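# Transfer the 96-well plate from nest N1 to nest N2

## Task

Pick up the 96-well plate from nest N1, the left-hand nest as seen from the arms' side of the table, and place it in nest N2, the right-hand one. It must lie level and be held in by N2's locators, with its clipped corner (where well A1 is) at the N2 corner labelled A1. Then open the gripper(s) and pull the arms away from the plate.

## Robot and tools

ROBOT. Two 6-joint arms, left_arm and right_arm, each with a two-finger parallel gripper. The base roots are at left_arm (+0.012, +0.235, +0.210) m and right_arm (-0.001, -0.277, +0.210) m, both slightly tilted. Any mounting plates and the metal frame behind the arms are fixed obstacles.

FRAME. All reported poses share one scene frame. The origin is on the tabletop midway between the arms. +x points out over the table, +z points up, and left_arm sits on the +y side. The names left and right do not refer to sides of a camera image. Printed hand positions can be off, more so at long reach.

JOINT ORDER. In every row and every per-joint list, each arm's joints come as: shoulder, elbow, waist, wrist pitch, wrist yaw, wrist roll. Stated ranges in rad: shoulder 0.000 to 3.142, elbow 0.000 to 3.142, waist -2.618 to 3.054, wrist pitch -1.571 to 1.571, wrist yaw -1.571 to 1.571, wrist roll -2.094 to 2.094. A real end stop may differ from these by up to 0.036 rad.

ROW FORMAT. A row is one flat list of 14 numbers covering both arms, each in [-1, 1]. The first 7 are left_arm: its 6 joint displacements in the order above, then its gripper opening. The next 7 are the same for right_arm. The whole row must be sent even if only one arm moves.

- Displacements are offsets, not poses, and are scaled: 1.0 equals 1.202 rad at the waist, 1.258 at the shoulder, 1.238 at the elbow, 2.073 at wrist pitch, and 2.022 at wrist yaw and wrist roll.
- Opening is absolute: +1 is fully open (about 0.094 m gap) and -1 is closed.
- Optionally, 12 more numbers in [0, 1] can follow: stiffness scales for left_arm's 6 joints, then right_arm's 6, in Joint positions order. Each multiplies that joint's position gain and stays in effect until changed.

execute_actions(actions). actions is a list of up to 15 actions, and each action is a list of up to 15 rows. Each row runs for one 1/30 s control step. If an action has fewer than 15 rows, its last row repeats to fill the rest.

- Displacements in every row of an action are measured from the joint angles at the start of that action, not from the previous row.
- For the first action in a call, the reference is the last reported state.
- An action that would push any joint more than 0.036 rad outward past its range is rejected for both arms. If the first action fails this check, or any action is malformed, the whole call does nothing.
- An empty list only returns the current state and images.

move(target, speed, blocking). target is one row as above. Its displacements are offsets from the Joint positions in the most recent result that lists them. All joints of both arms travel together and arrive at the same fraction of their paths, so hands follow curves.

- speed (rad/s, 0.01 to 2, default 0.5) caps the joint with the longest travel.
- Paths last between 0.5 and 10 s. A move needing longer stops short of the target.
- Gripper openings take effect at the start.
- Nothing slows down for obstacles or the other arm. A faster move, or a target set deeper past a contact, strikes or presses harder.
- With blocking=false you get a result after 0.5 s while motion continues. Until a result shows the move has ended, new moves and actions are refused, so use wait or stop.

wait(seconds). seconds is 0 to 10. Arms hold their last command, and a running move continues. stop() brakes a running move; it needs stopping distance, more at speed, and the fingers keep moving. zoom_image(camera, region) enlarges part of a camera's latest image; region is [x0, y0, x1, y1] in pixels from the top-left, at most 504x504. Cameras are cam_head_left, cam_head_right, cam_high, cam_low, cam_left_wrist and cam_right_wrist, each 896x504. read_manual(section) only returns licence texts. finished_scene(scene) takes the current scene number, ends the scene and is final, so call it only once the plate is placed and both grippers are clear.

RESULTS. The state line gives each gripper's end_effector_position (m) and end_effector_quat_wxyz. That point lies between the finger pads, about 1 cm short of the tips. The fingers point along the gripper's +z and close along its y.

- Joint positions and Joint velocities: rad and rad/s per arm, plus the finger gap in m.
- Joint targets: what the joints are currently being driven toward.
- grip_measured: the measured opening on the command scale, with up to about 1 mm of fixed error per gripper.
- Joint torques: noisy, offset readings of total drive output.
- Step readings appear after actions; HELD marks steps where part of an arm's row was held back.
- Messages: 'joint sent to its limit' means a joint was clipped at its end stop; 'joint command not followed' means a clearance check altered targets.
- The 'move:' line reports how the move ended (done, off_target, moving, held, fault), limits=held or limits=none, and each arm's joint farthest from its target.
- FAULT lines, 'too close' warnings and MOTOR HOT warnings can also appear.

MOTION LIMITS. On each control step, a joint's target is kept within a fixed lead of its measured angle. The lead is 0.202 rad for the waist, 0.258 for the shoulder, 0.238 for the elbow, 0.573 for wrist pitch, and 0.522 for wrist yaw and roll. Targets are also scaled back if they would put the hand more than 70 mm away, so large moves can take several actions. Sending zero displacements can let an arm sag. To hold a pose, command back to the desired angles, then send zeros, and push further if a joint still falls short.

GRASPING. To hold something, command an opening about 0.03 below grip_measured; a smaller difference grips more lightly. Pad force tops out near 50 to 62 N.

AVOID:
- Letting the plate fall more than a few millimetres.
- Knocking anything off the table.
- The two arms striking or pressing on each other.
- Slams and hard pushes.
- Long loaded holds that heat motors: a warning comes at 75 °C, a 10 s stop at 90 °C, and at 100 °C the arm goes limp and falls.

Loose objects may occasionally be nudged by an outside push.

Each tool is called after "Emit:" as name([rows], argument=value, ...), one row to a line, values as JSON.

## Session

Emit:
execute_actions(actions=[])

Scene clock: 0.00 s.
left_arm: end_effector_position=(+0.5403, +0.3300, +0.1525) grip_measured=+1.000 end_effector_quat_wxyz=(+0.001, -0.514, +0.858, -0.001) | right_arm: end_effector_position=(+0.0106, -0.6010, +0.2064) grip_measured=+1.000 end_effector_quat_wxyz=(-0.161, +0.881, -0.321, +0.308)
Joint names: [shoulder, elbow, waist, wrist pitch, wrist yaw, wrist roll]
Joint positions: left_arm=[ 2.368  2.266 -0.057 -1.176 -0.187 -0.947  0.094] | right_arm=[ 2.151  1.386 -1.997 -1.35  -0.883  1.485  0.094]
Joint velocities: left_arm=[-0.012 -0.002  0.007  0.051  0.022  0.007  0.   ] | right_arm=[-0.012 -0.002 -0.007  0.022 -0.007  0.081  0.   ]
Joint torques (N m, as the arm reports them, + toward a larger angle): no reading
Motor temperatures (°C, as the motors report them): left_arm=[21 22 20 20 22 22] | right_arm=[22 19 23 21 22 19]
Joint targets: left_arm=[2.355 2.274 -0.062 -1.175 -0.193 -0.947] | right_arm=[2.138 1.394 -2.006 -1.359 -0.886 1.489]
Joint stiffness scale: left_arm=[1. 1. 1. 1. 1. 1.] | right_arm=[1. 1. 1. 1. 1. 1.]

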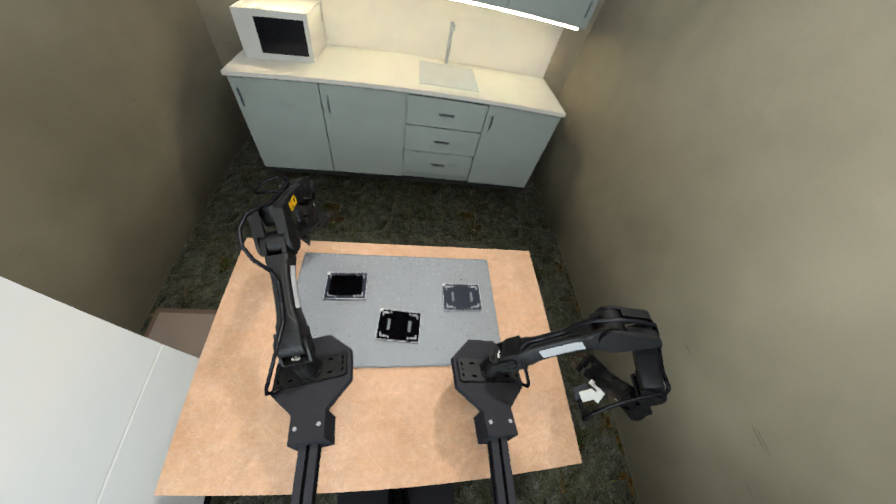

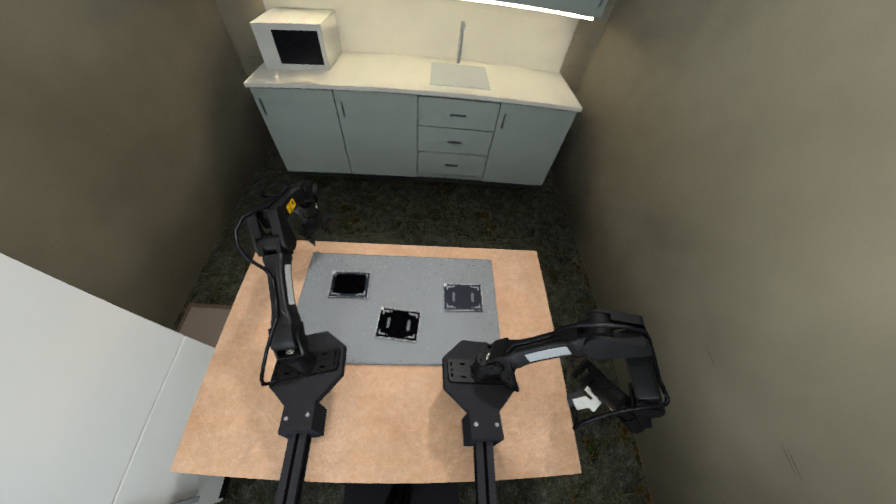

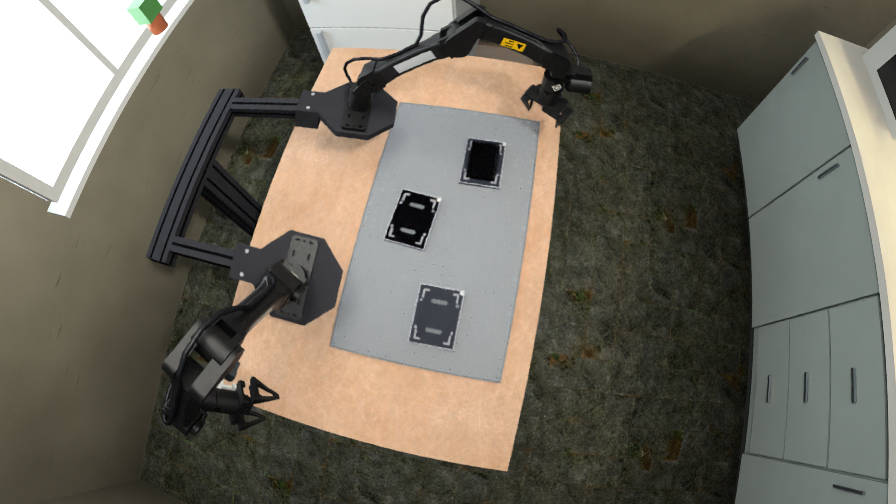

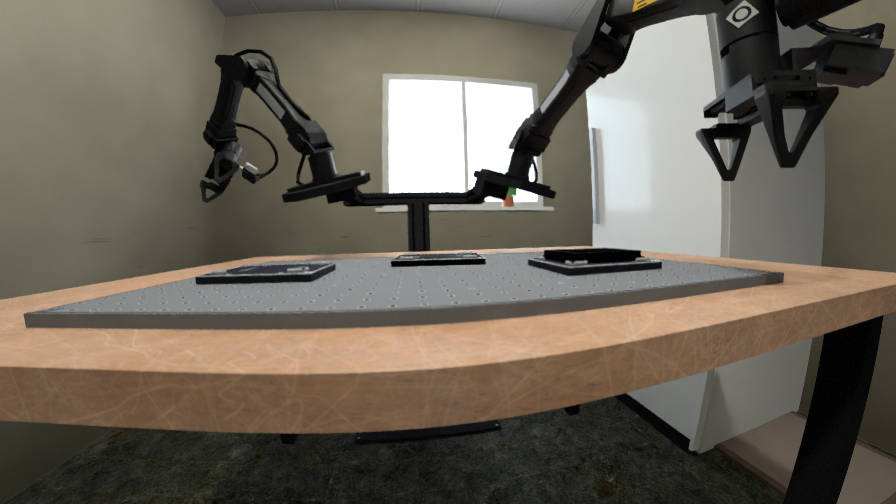

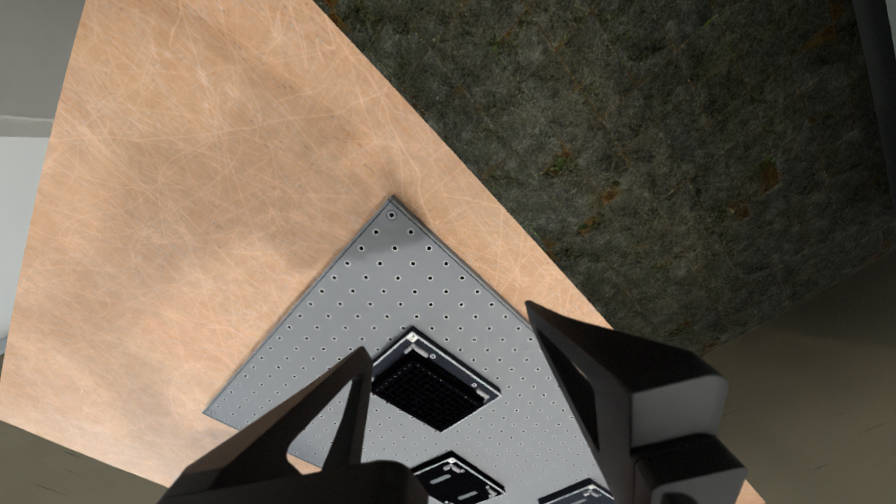

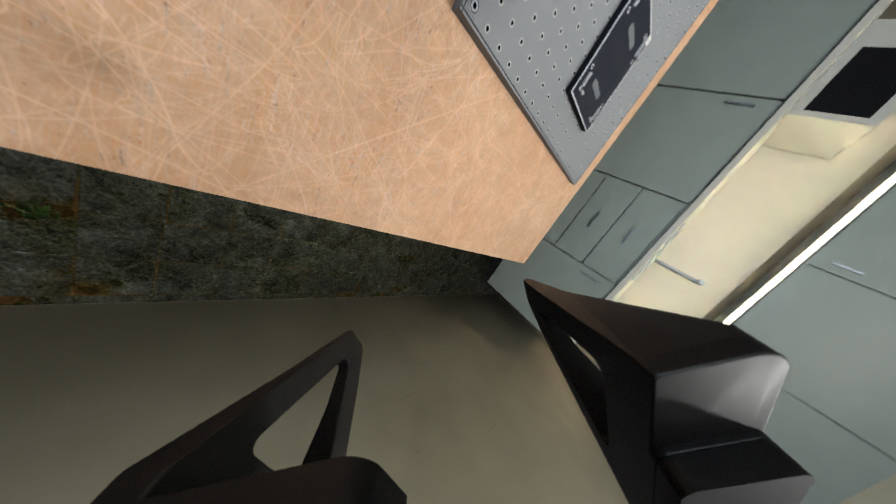

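Emit:
zoom_image(camera="cam_high", region=[360, 120, 540, 360])

Emit:
zoom_image(camera="cam_head_left", region=[300, 250, 500, 360])

Emit:
zoom_image(camera="cam_left_wrist", region=[340, 300, 640, 504])

Region (360, 120, 540, 360) of cam_high's 896x504 image, scaled by 2.100, with more detail than that image has; it fills the left 378 columns of this view, and the rest is white.

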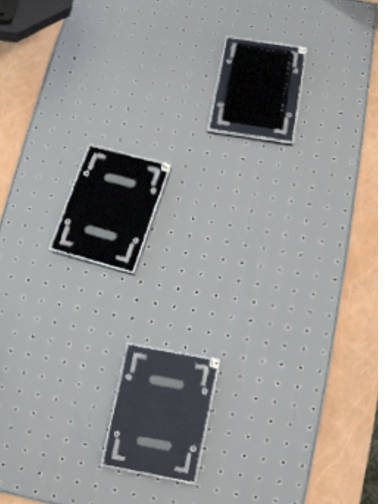

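Region (300, 250, 500, 360) of cam_head_left's 896x504 image, scaled by 2.520, with more detail than that image has; it fills the top 277 rows of this view, and the rest is white.

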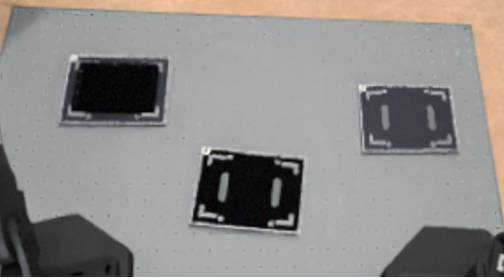

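Region (340, 300, 640, 504) of cam_left_wrist's 896x504 image, scaled by 1.680, with more detail than that image has; it fills the top 343 rows of this view, and the rest is white.

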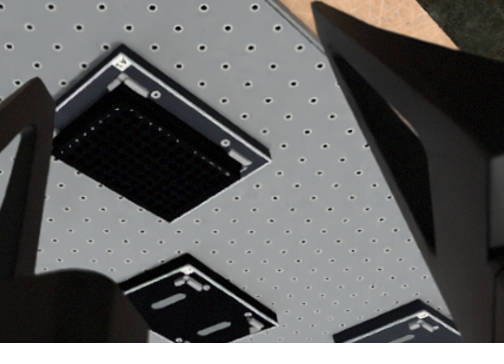

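Emit:
zoom_image(camera="cam_high", region=[440, 60, 620, 200])

Emit:
zoom_image(camera="cam_left_wrist", region=[360, 310, 520, 450])

Emit:
zoom_image(camera="cam_high", region=[380, 180, 480, 260])

Emit:
zoom_image(camera="cam_high", region=[390, 275, 490, 355])

Region (440, 60, 620, 200) of cam_high's 896x504 image, scaled by 2.800, with more detail than that image has.

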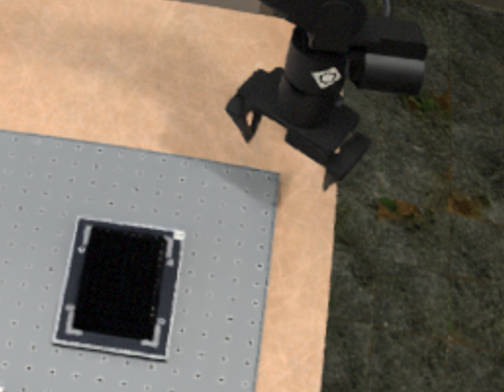

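Region (360, 310, 520, 450) of cam_left_wrist's 896x504 image, scaled by 3.150, with more detail than that image has; it fills the top 441 rows of this view, and the rest is white.

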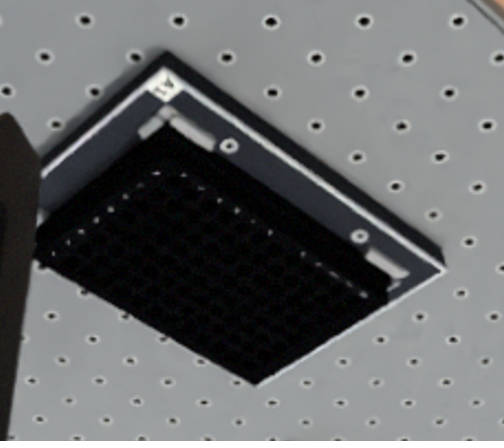

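Region (380, 180, 480, 260) of cam_high's 896x504 image, scaled by 5.040, with more detail than that image has; it fills the top 403 rows of this view, and the rest is white.

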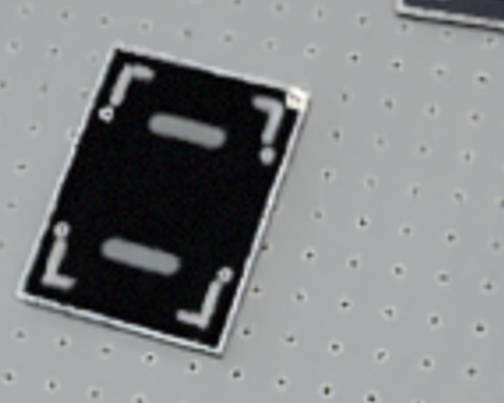

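Region (390, 275, 490, 355) of cam_high's 896x504 image, scaled by 5.040, with more detail than that image has; it fills the top 403 rows of this view, and the rest is white.

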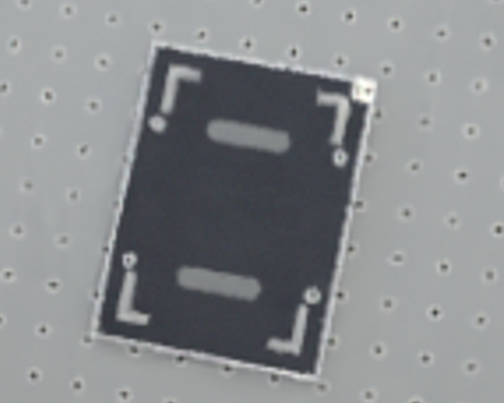

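Emit:
zoom_image(camera="cam_low", region=[180, 230, 680, 300])

Emit:
zoom_image(camera="cam_right_wrist", region=[540, 0, 720, 140])

Emit:
zoom_image(camera="cam_head_right", region=[360, 270, 500, 350])

Region (180, 230, 680, 300) of cam_low's 896x504 image, scaled by 1.008, with more detail than that image has; it fills the top 71 rows of this view, and the rest is white.

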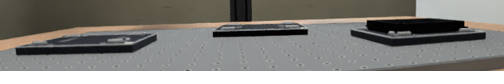

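Region (540, 0, 720, 140) of cam_right_wrist's 896x504 image, scaled by 2.800, with more detail than that image has.

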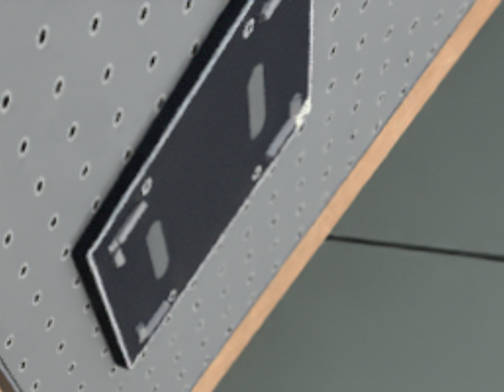

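Region (360, 270, 500, 350) of cam_head_right's 896x504 image, scaled by 3.600, with more detail than that image has; it fills the top 288 rows of this view, and the rest is white.

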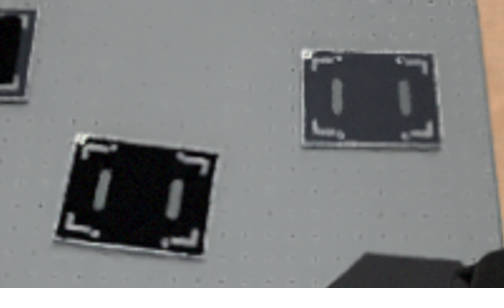

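Emit:
zoom_image(camera="cam_high", region=[450, 130, 520, 195])

Emit:
zoom_image(camera="cam_head_left", region=[315, 262, 385, 310])

Emit:
zoom_image(camera="cam_low", region=[510, 235, 680, 285])

Region (450, 130, 520, 195) of cam_high's 896x504 image, scaled by 7.200, with more detail than that image has; it fills the top 468 rows of this view, and the rest is white.

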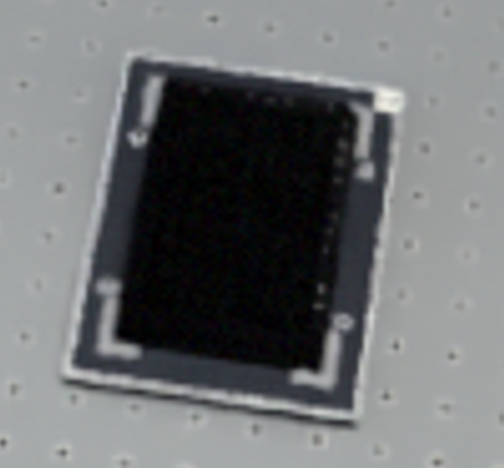

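Region (315, 262, 385, 310) of cam_head_left's 896x504 image, scaled by 7.200, with more detail than that image has; it fills the top 346 rows of this view, and the rest is white.

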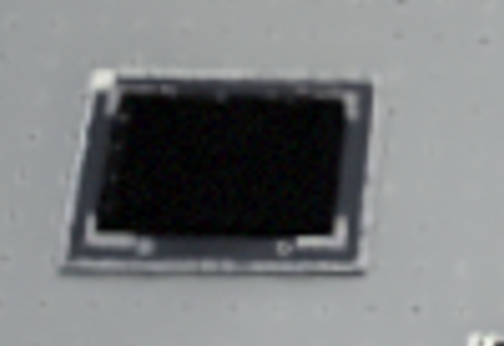

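Region (510, 235, 680, 285) of cam_low's 896x504 image, scaled by 2.965, with more detail than that image has; it fills the top 148 rows of this view, and the rest is white.

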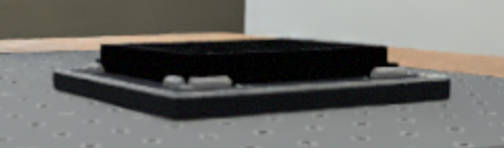

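Emit:
move(target=[-0.39,-0.788,-0.2874,0.2018,-0.0438,-0.4125,1, -0.34,-0.212,1.0,0.3147,0.5489,0.1186,1], speed=1.0)

Scene clock: 122.17 s.
left_arm: end_effector_position=(+0.4011, +0.1904, +0.1567) grip_measured=+1.000 end_effector_quat_wxyz=(-0.010, -0.708, +0.706, -0.000) | right_arm: end_effector_position=(+0.2242, -0.5618, +0.1419) grip_measured=+1.000 end_effector_quat_wxyz=(+0.031, +0.938, +0.311, -0.147)
Joint names: [shoulder, elbow, waist, wrist pitch, wrist yaw, wrist roll]
Joint positions: left_arm=[ 1.906  1.303 -0.39  -0.767 -0.254 -1.774  0.094] | right_arm=[ 1.75   1.139 -0.792 -0.702  0.206  1.716  0.094]
Joint velocities: left_arm=[-0.002  0.007 -0.007 -0.007  0.007 -0.037  0.   ] | right_arm=[-0.002  0.002 -0.002  0.022 -0.037  0.037  0.   ]
Joint torques (N m, as the arm reports them, + toward a larger angle): left_arm=[-12.57   3.7   -3.46   0.05  -0.24  -0.08] | right_arm=[-10.59   2.19  -0.93   0.38   0.39   0.09]
Motor temperatures (°C, as the motors report them): left_arm=[42 25 21 20 22 22] | right_arm=[30 21 24 22 22 19]
Joint targets: left_arm=[1.878 1.290 -0.402 -0.758 -0.276 -1.781] | right_arm=[1.723 1.124 -0.795 -0.697 0.227 1.725]
Joint stiffness scale: left_arm=[1. 1. 1. 1. 1. 1.] | right_arm=[1. 1. 1. 1. 1. 1.]
move: off_target (left_arm, right_arm); limits=none; left_arm: farthest joint: the shoulder, 0.029 radians from its target (0.491 radians at the start); right_arm: farthest joint: the shoulder, 0.027 radians from its target (0.428 radians at the start)

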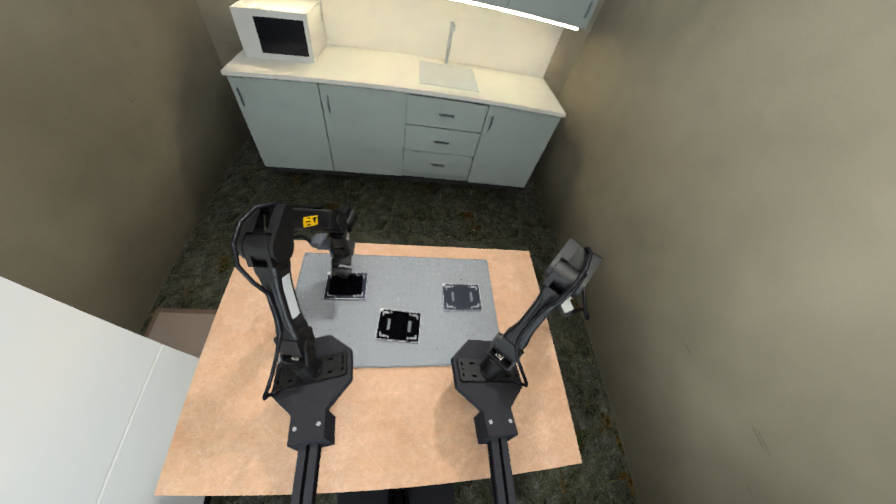

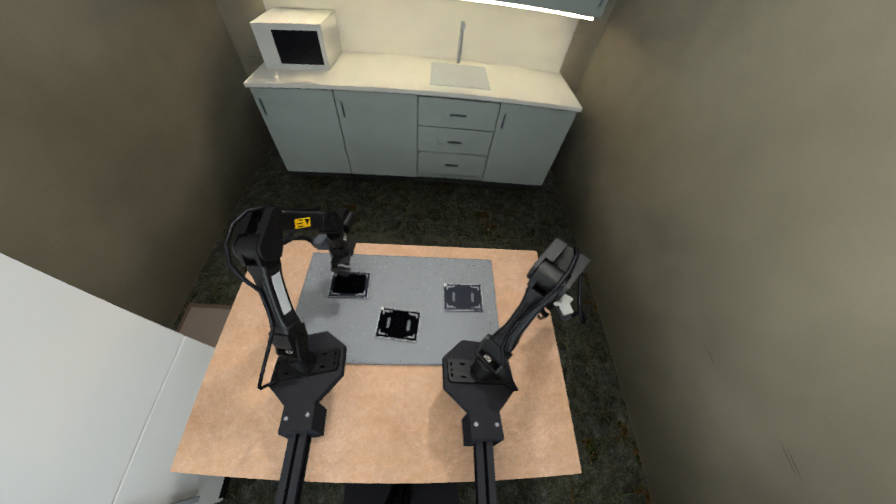

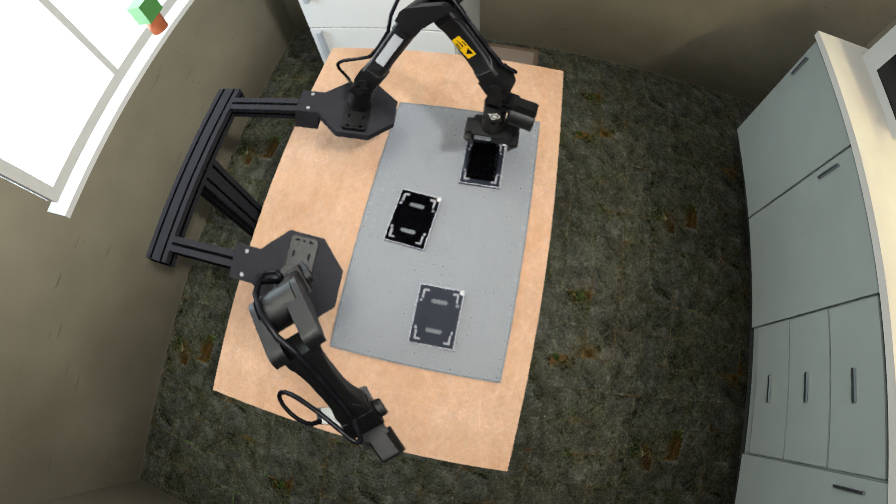

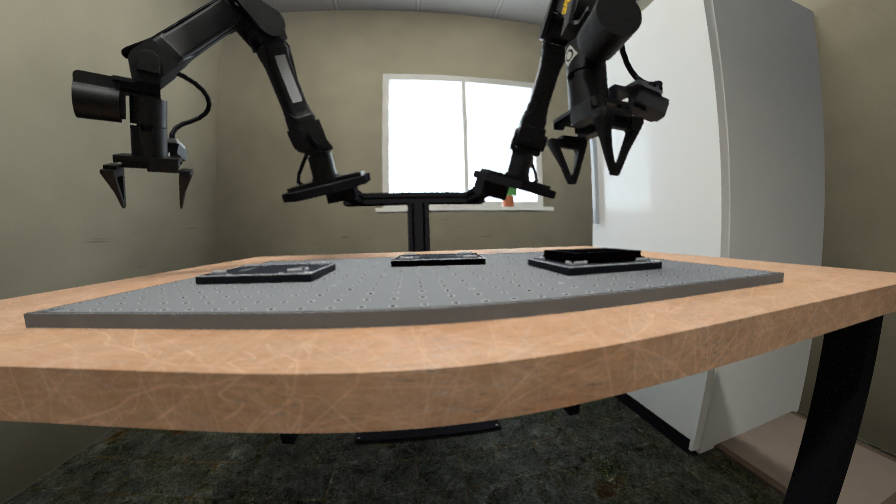

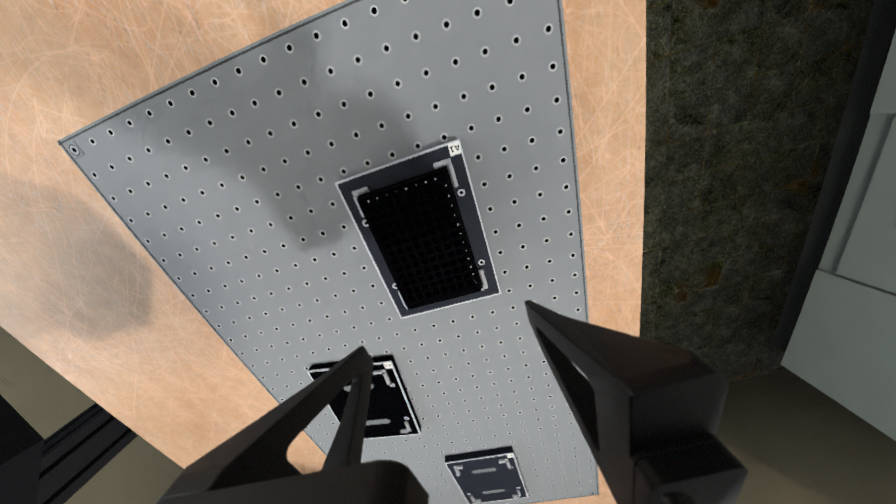

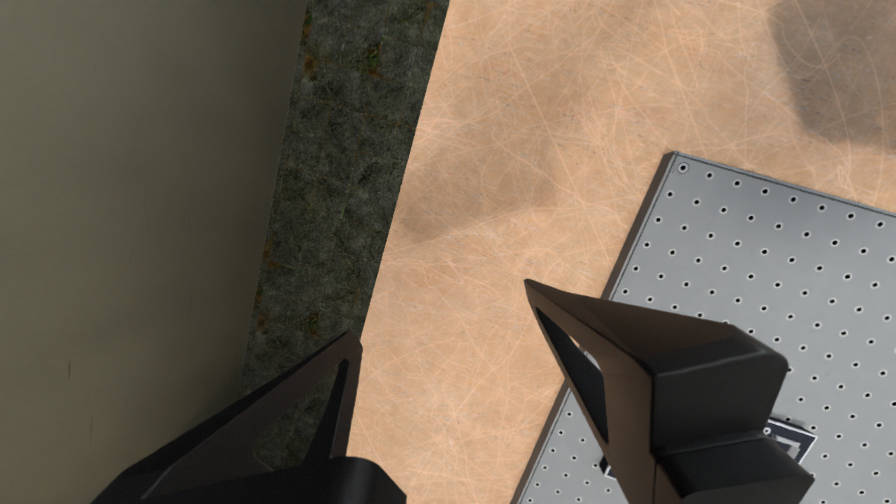

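Emit:
zoom_image(camera="cam_left_wrist", region=[330, 130, 510, 330])

Region (330, 130, 510, 330) of cam_left_wrist's 896x504 image, scaled by 2.520, with more detail than that image has; it fills the left 454 columns of this view, and the rest is white.

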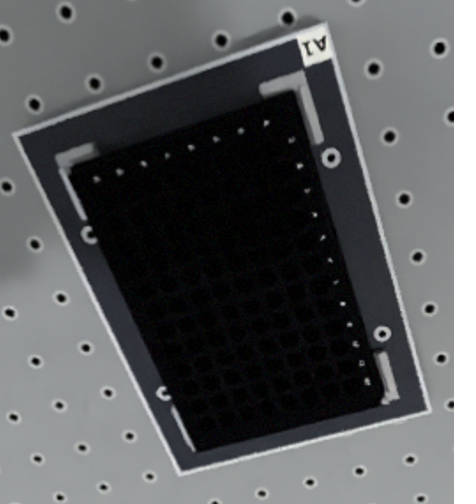

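Emit:
move(target=[0.1447,-0.0787,0.0574,0.1597,-0.0134,0.0331,1, -0.038,-0.030,0.83,0.004,0.02,0.004,1], speed=1.0)

Scene clock: 243.93 s.
left_arm: end_effector_position=(+0.4079, +0.1947, +0.0755) grip_measured=+1.000 end_effector_quat_wxyz=(+0.010, -0.713, +0.701, -0.012) | right_arm: end_effector_position=(+0.3605, -0.2471, +0.1595) grip_measured=+1.000 end_effector_quat_wxyz=(+0.002, +0.702, +0.713, +0.000)
Joint names: [shoulder, elbow, waist, wrist pitch, wrist yaw, wrist roll]
Joint positions: left_arm=[ 2.084  1.219 -0.326 -0.446 -0.259 -1.714  0.094] | right_arm=[ 1.733  1.116  0.203 -0.693  0.231  1.716  0.094]
Joint velocities: left_arm=[-0.012 -0.002 -0.002  0.081  0.051 -0.007  0.   ] | right_arm=[ 0.002 -0.017 -0.012  0.022  0.007  0.022  0.   ]
Joint torques (N m, as the arm reports them, + toward a larger angle): left_arm=[-10.56   2.8   -2.07   0.14  -0.26   0.03] | right_arm=[-10.34   2.4    1.6    0.44   0.12   0.09]
Motor temperatures (°C, as the motors report them): left_arm=[39 24 21 20 23 22] | right_arm=[34 20 23 21 22 19]
Joint targets: left_arm=[2.088 1.206 -0.321 -0.436 -0.281 -1.708] | right_arm=[1.702 1.102 0.206 -0.694 0.246 1.724]
Joint stiffness scale: left_arm=[1. 1. 1. 1. 1. 1.] | right_arm=[1. 1. 1. 1. 1. 1.]
move: off_target (left_arm, right_arm); limits=none; left_arm: farthest joint: the wrist yaw, 0.022 radians from its target (0.027 radians at the start); right_arm: farthest joint: the shoulder, 0.031 radians from its target (0.048 radians at the start)

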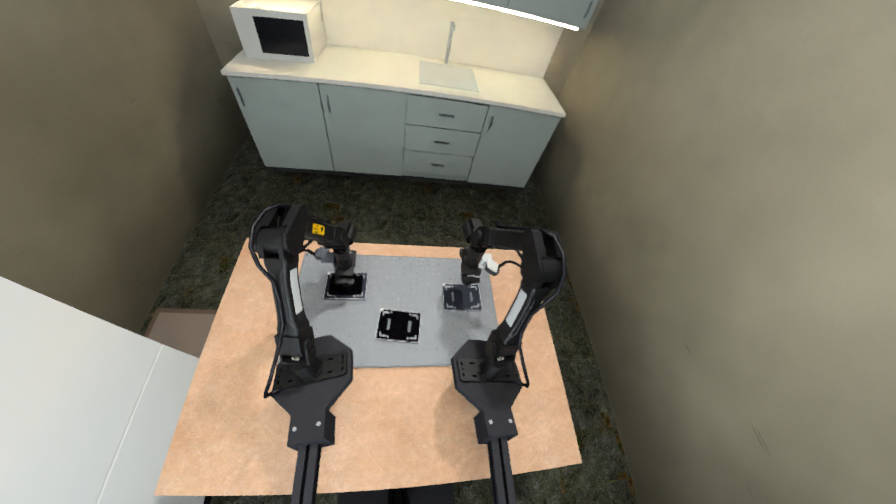

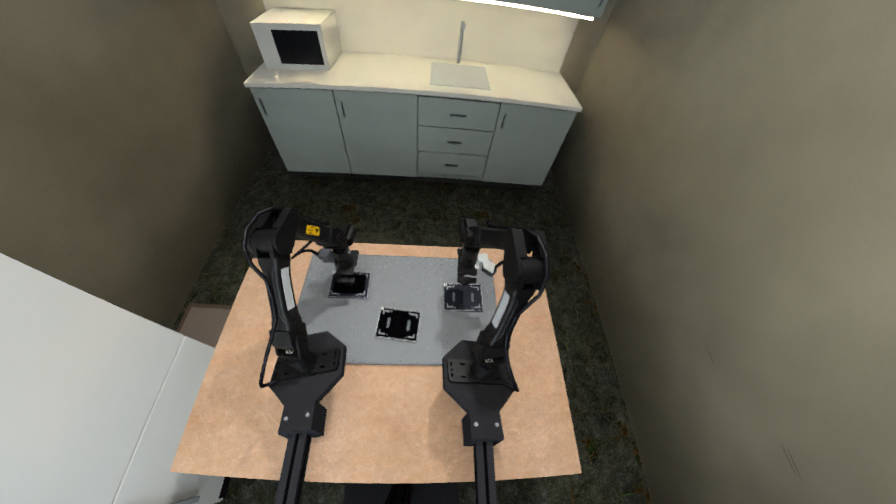

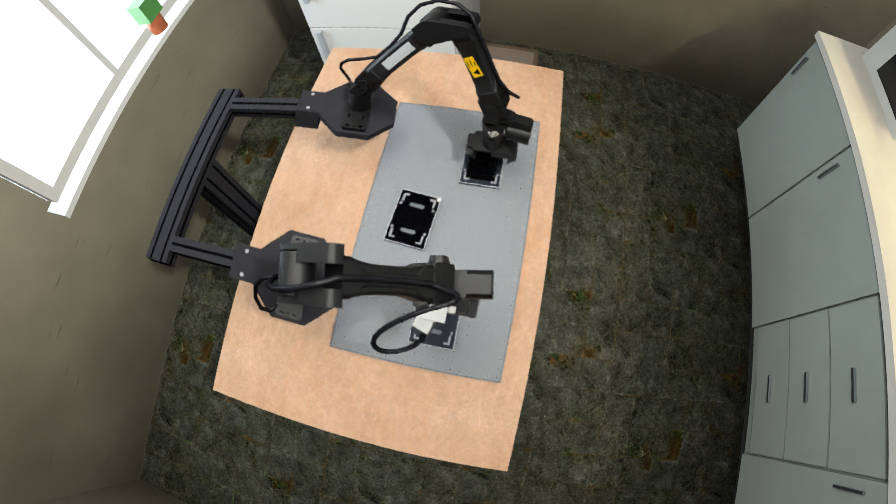

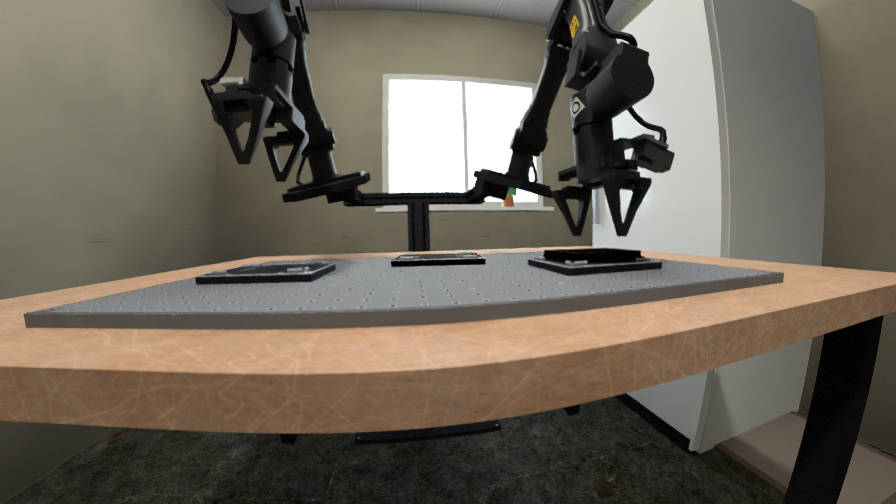

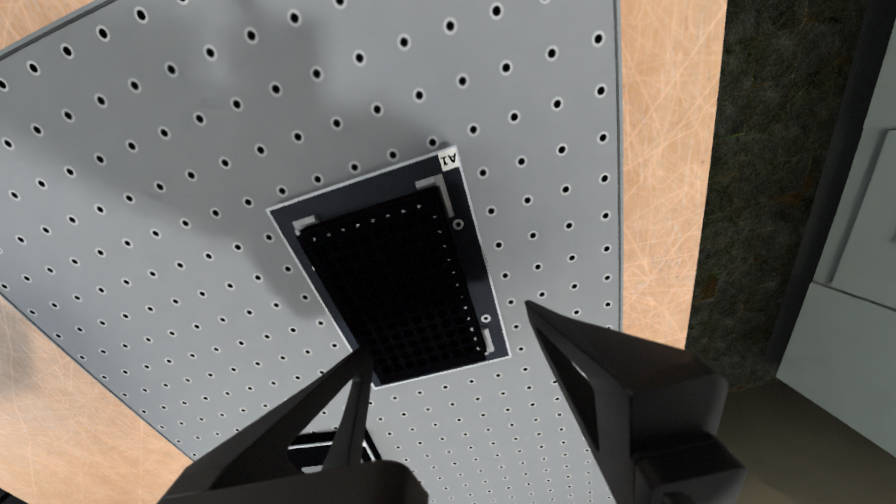

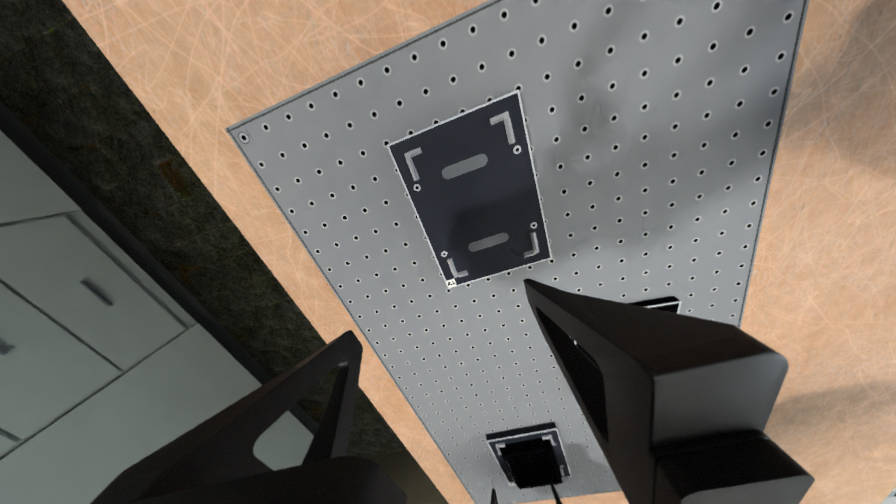

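Emit:
zoom_image(camera="cam_left_wrist", region=[260, 130, 580, 420])

Emit:
zoom_image(camera="cam_low", region=[500, 160, 700, 290])

Region (260, 130, 580, 420) of cam_left_wrist's 896x504 image, scaled by 1.575, with more detail than that image has; it fills the top 457 rows of this view, and the rest is white.

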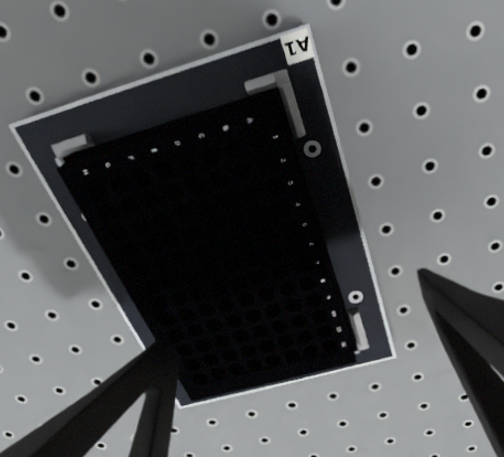

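Region (500, 160, 700, 290) of cam_low's 896x504 image, scaled by 2.520, with more detail than that image has; it fills the top 328 rows of this view, and the rest is white.

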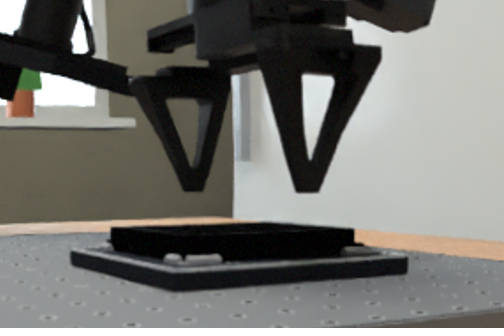

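Emit:
move(target=[0.0143,-0.0779,0.0187,0.0397,-0.003,0.0166,1, -0.0246,-0.0113,0.0025,-0.0005,0.0074,0.004,1], speed=0.3)

Scene clock: 302.33 s.
left_arm: end_effector_position=(+0.3855, +0.2001, +0.0570) grip_measured=+1.000 end_effector_quat_wxyz=(+0.003, -0.707, +0.707, +0.000) | right_arm: end_effector_position=(+0.3605, -0.2472, +0.1595) grip_measured=+1.000 end_effector_quat_wxyz=(+0.002, +0.702, +0.713, +0.000)
Joint names: [shoulder, elbow, waist, wrist pitch, wrist yaw, wrist roll]
Joint positions: left_arm=[ 2.097  1.137 -0.309 -0.373 -0.259 -1.686  0.094] | right_arm=[ 1.733  1.116  0.203 -0.693  0.231  1.716  0.094]
Joint velocities: left_arm=[ 0.012  0.017 -0.002 -0.037 -0.037  0.022  0.   ] | right_arm=[-0.007 -0.002  0.017 -0.007  0.051  0.037  0.   ]
Joint torques (N m, as the arm reports them, + toward a larger angle): left_arm=[-10.1    2.35  -1.99   0.1   -0.09   0.  ] | right_arm=[-10.35   2.44   1.62   0.46   0.15   0.1 ]
Motor temperatures (°C, as the motors report them): left_arm=[37 23 21 21 23 22] | right_arm=[34 21 24 22 22 19]
Joint targets: left_arm=[2.102 1.123 -0.304 -0.363 -0.266 -1.680] | right_arm=[1.702 1.102 0.206 -0.694 0.246 1.725]
Joint stiffness scale: left_arm=[1. 1. 1. 1. 1. 1.] | right_arm=[1. 1. 1. 1. 1. 1.]
move: off_target (right_arm); limits=none; left_arm: farthest joint: the elbow, 0.014 radians from its target (0.097 radians at the start); right_arm: farthest joint: the shoulder, 0.031 radians from its target (0.031 radians at the start)

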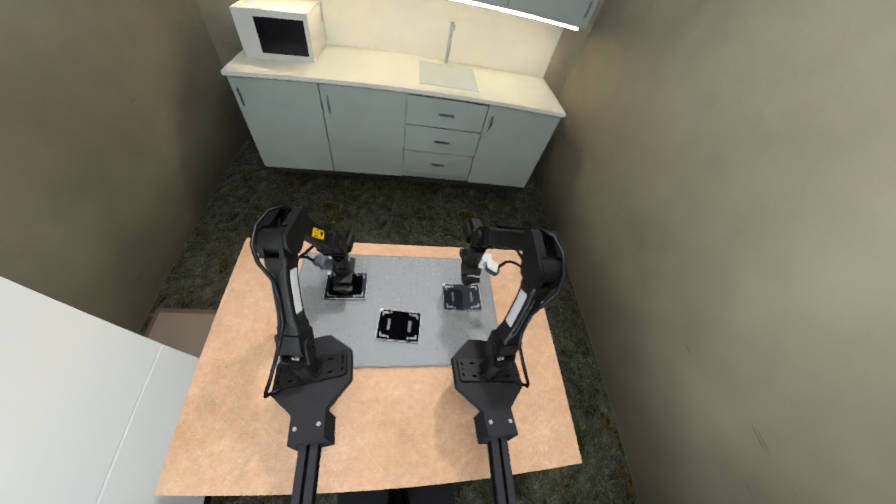

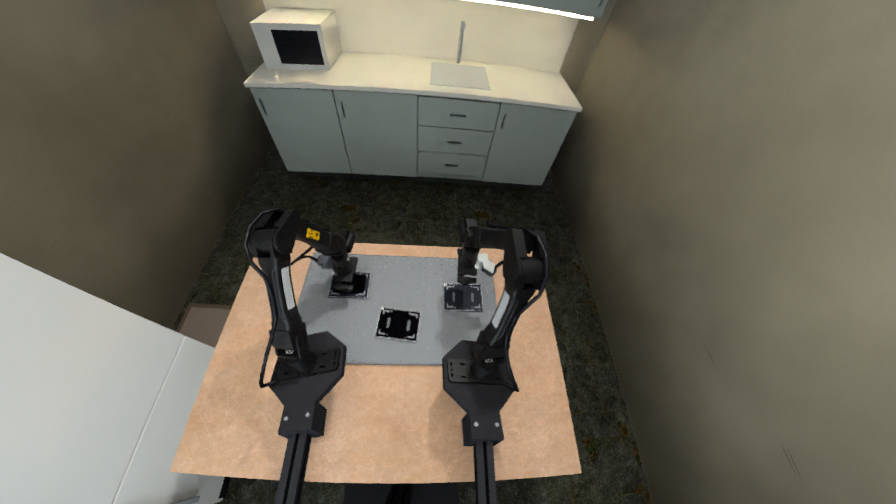

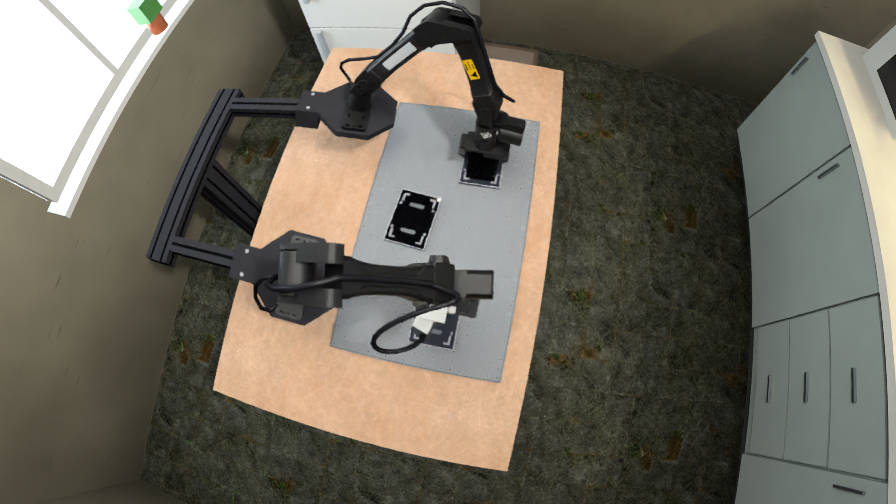

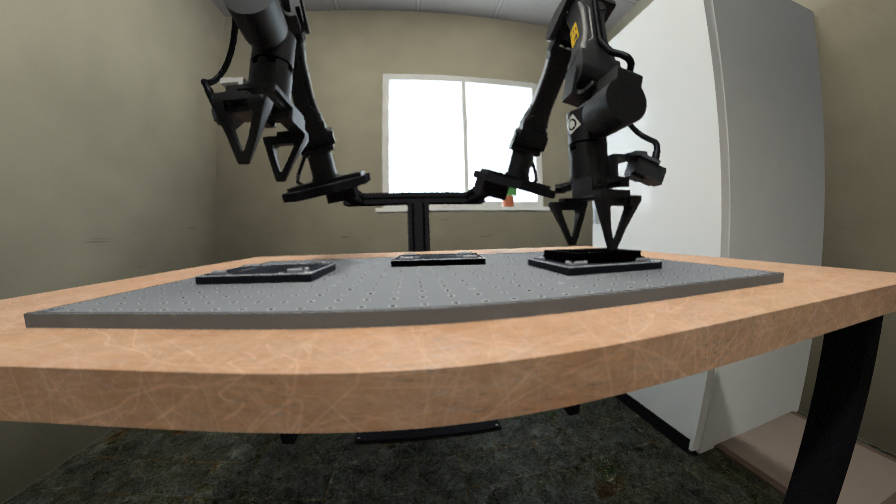

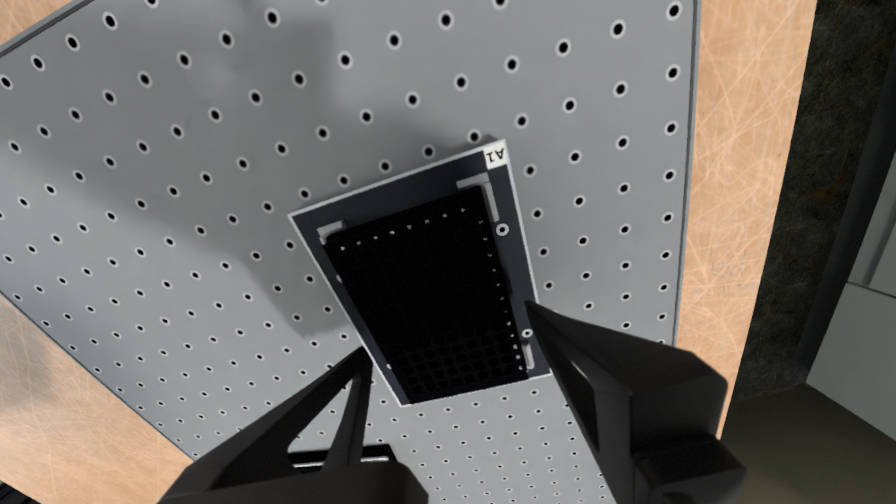

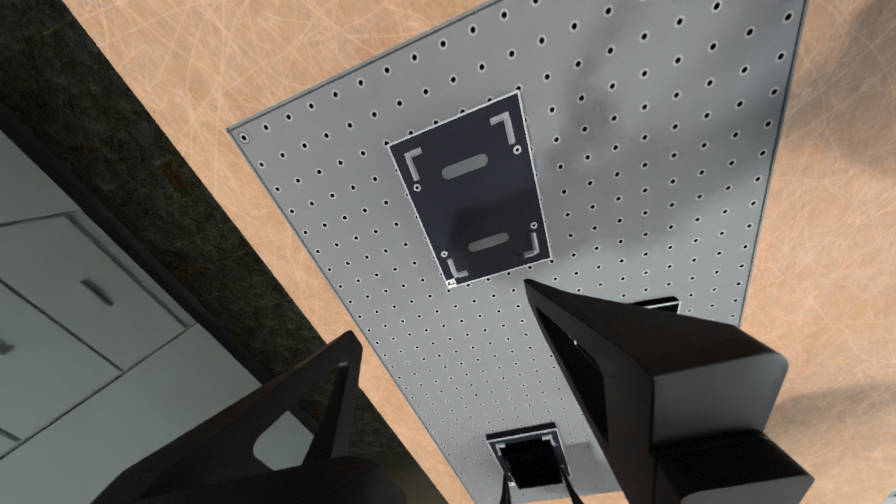

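Emit:
zoom_image(camera="cam_left_wrist", region=[280, 130, 600, 430])

Emit:
zoom_image(camera="cam_low", region=[510, 190, 690, 290])

Region (280, 130, 600, 430) of cam_left_wrist's 896x504 image, scaled by 1.575, with more detail than that image has; it fills the top 472 rows of this view, and the rest is white.

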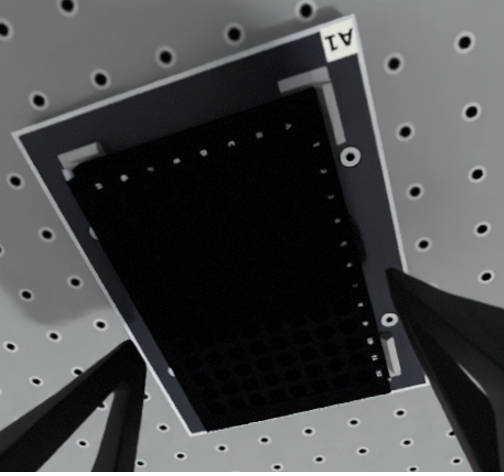

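Region (510, 190, 690, 290) of cam_low's 896x504 image, scaled by 2.800, with more detail than that image has.

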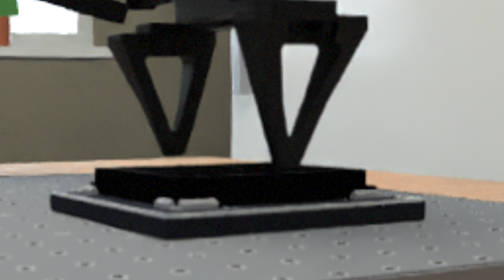

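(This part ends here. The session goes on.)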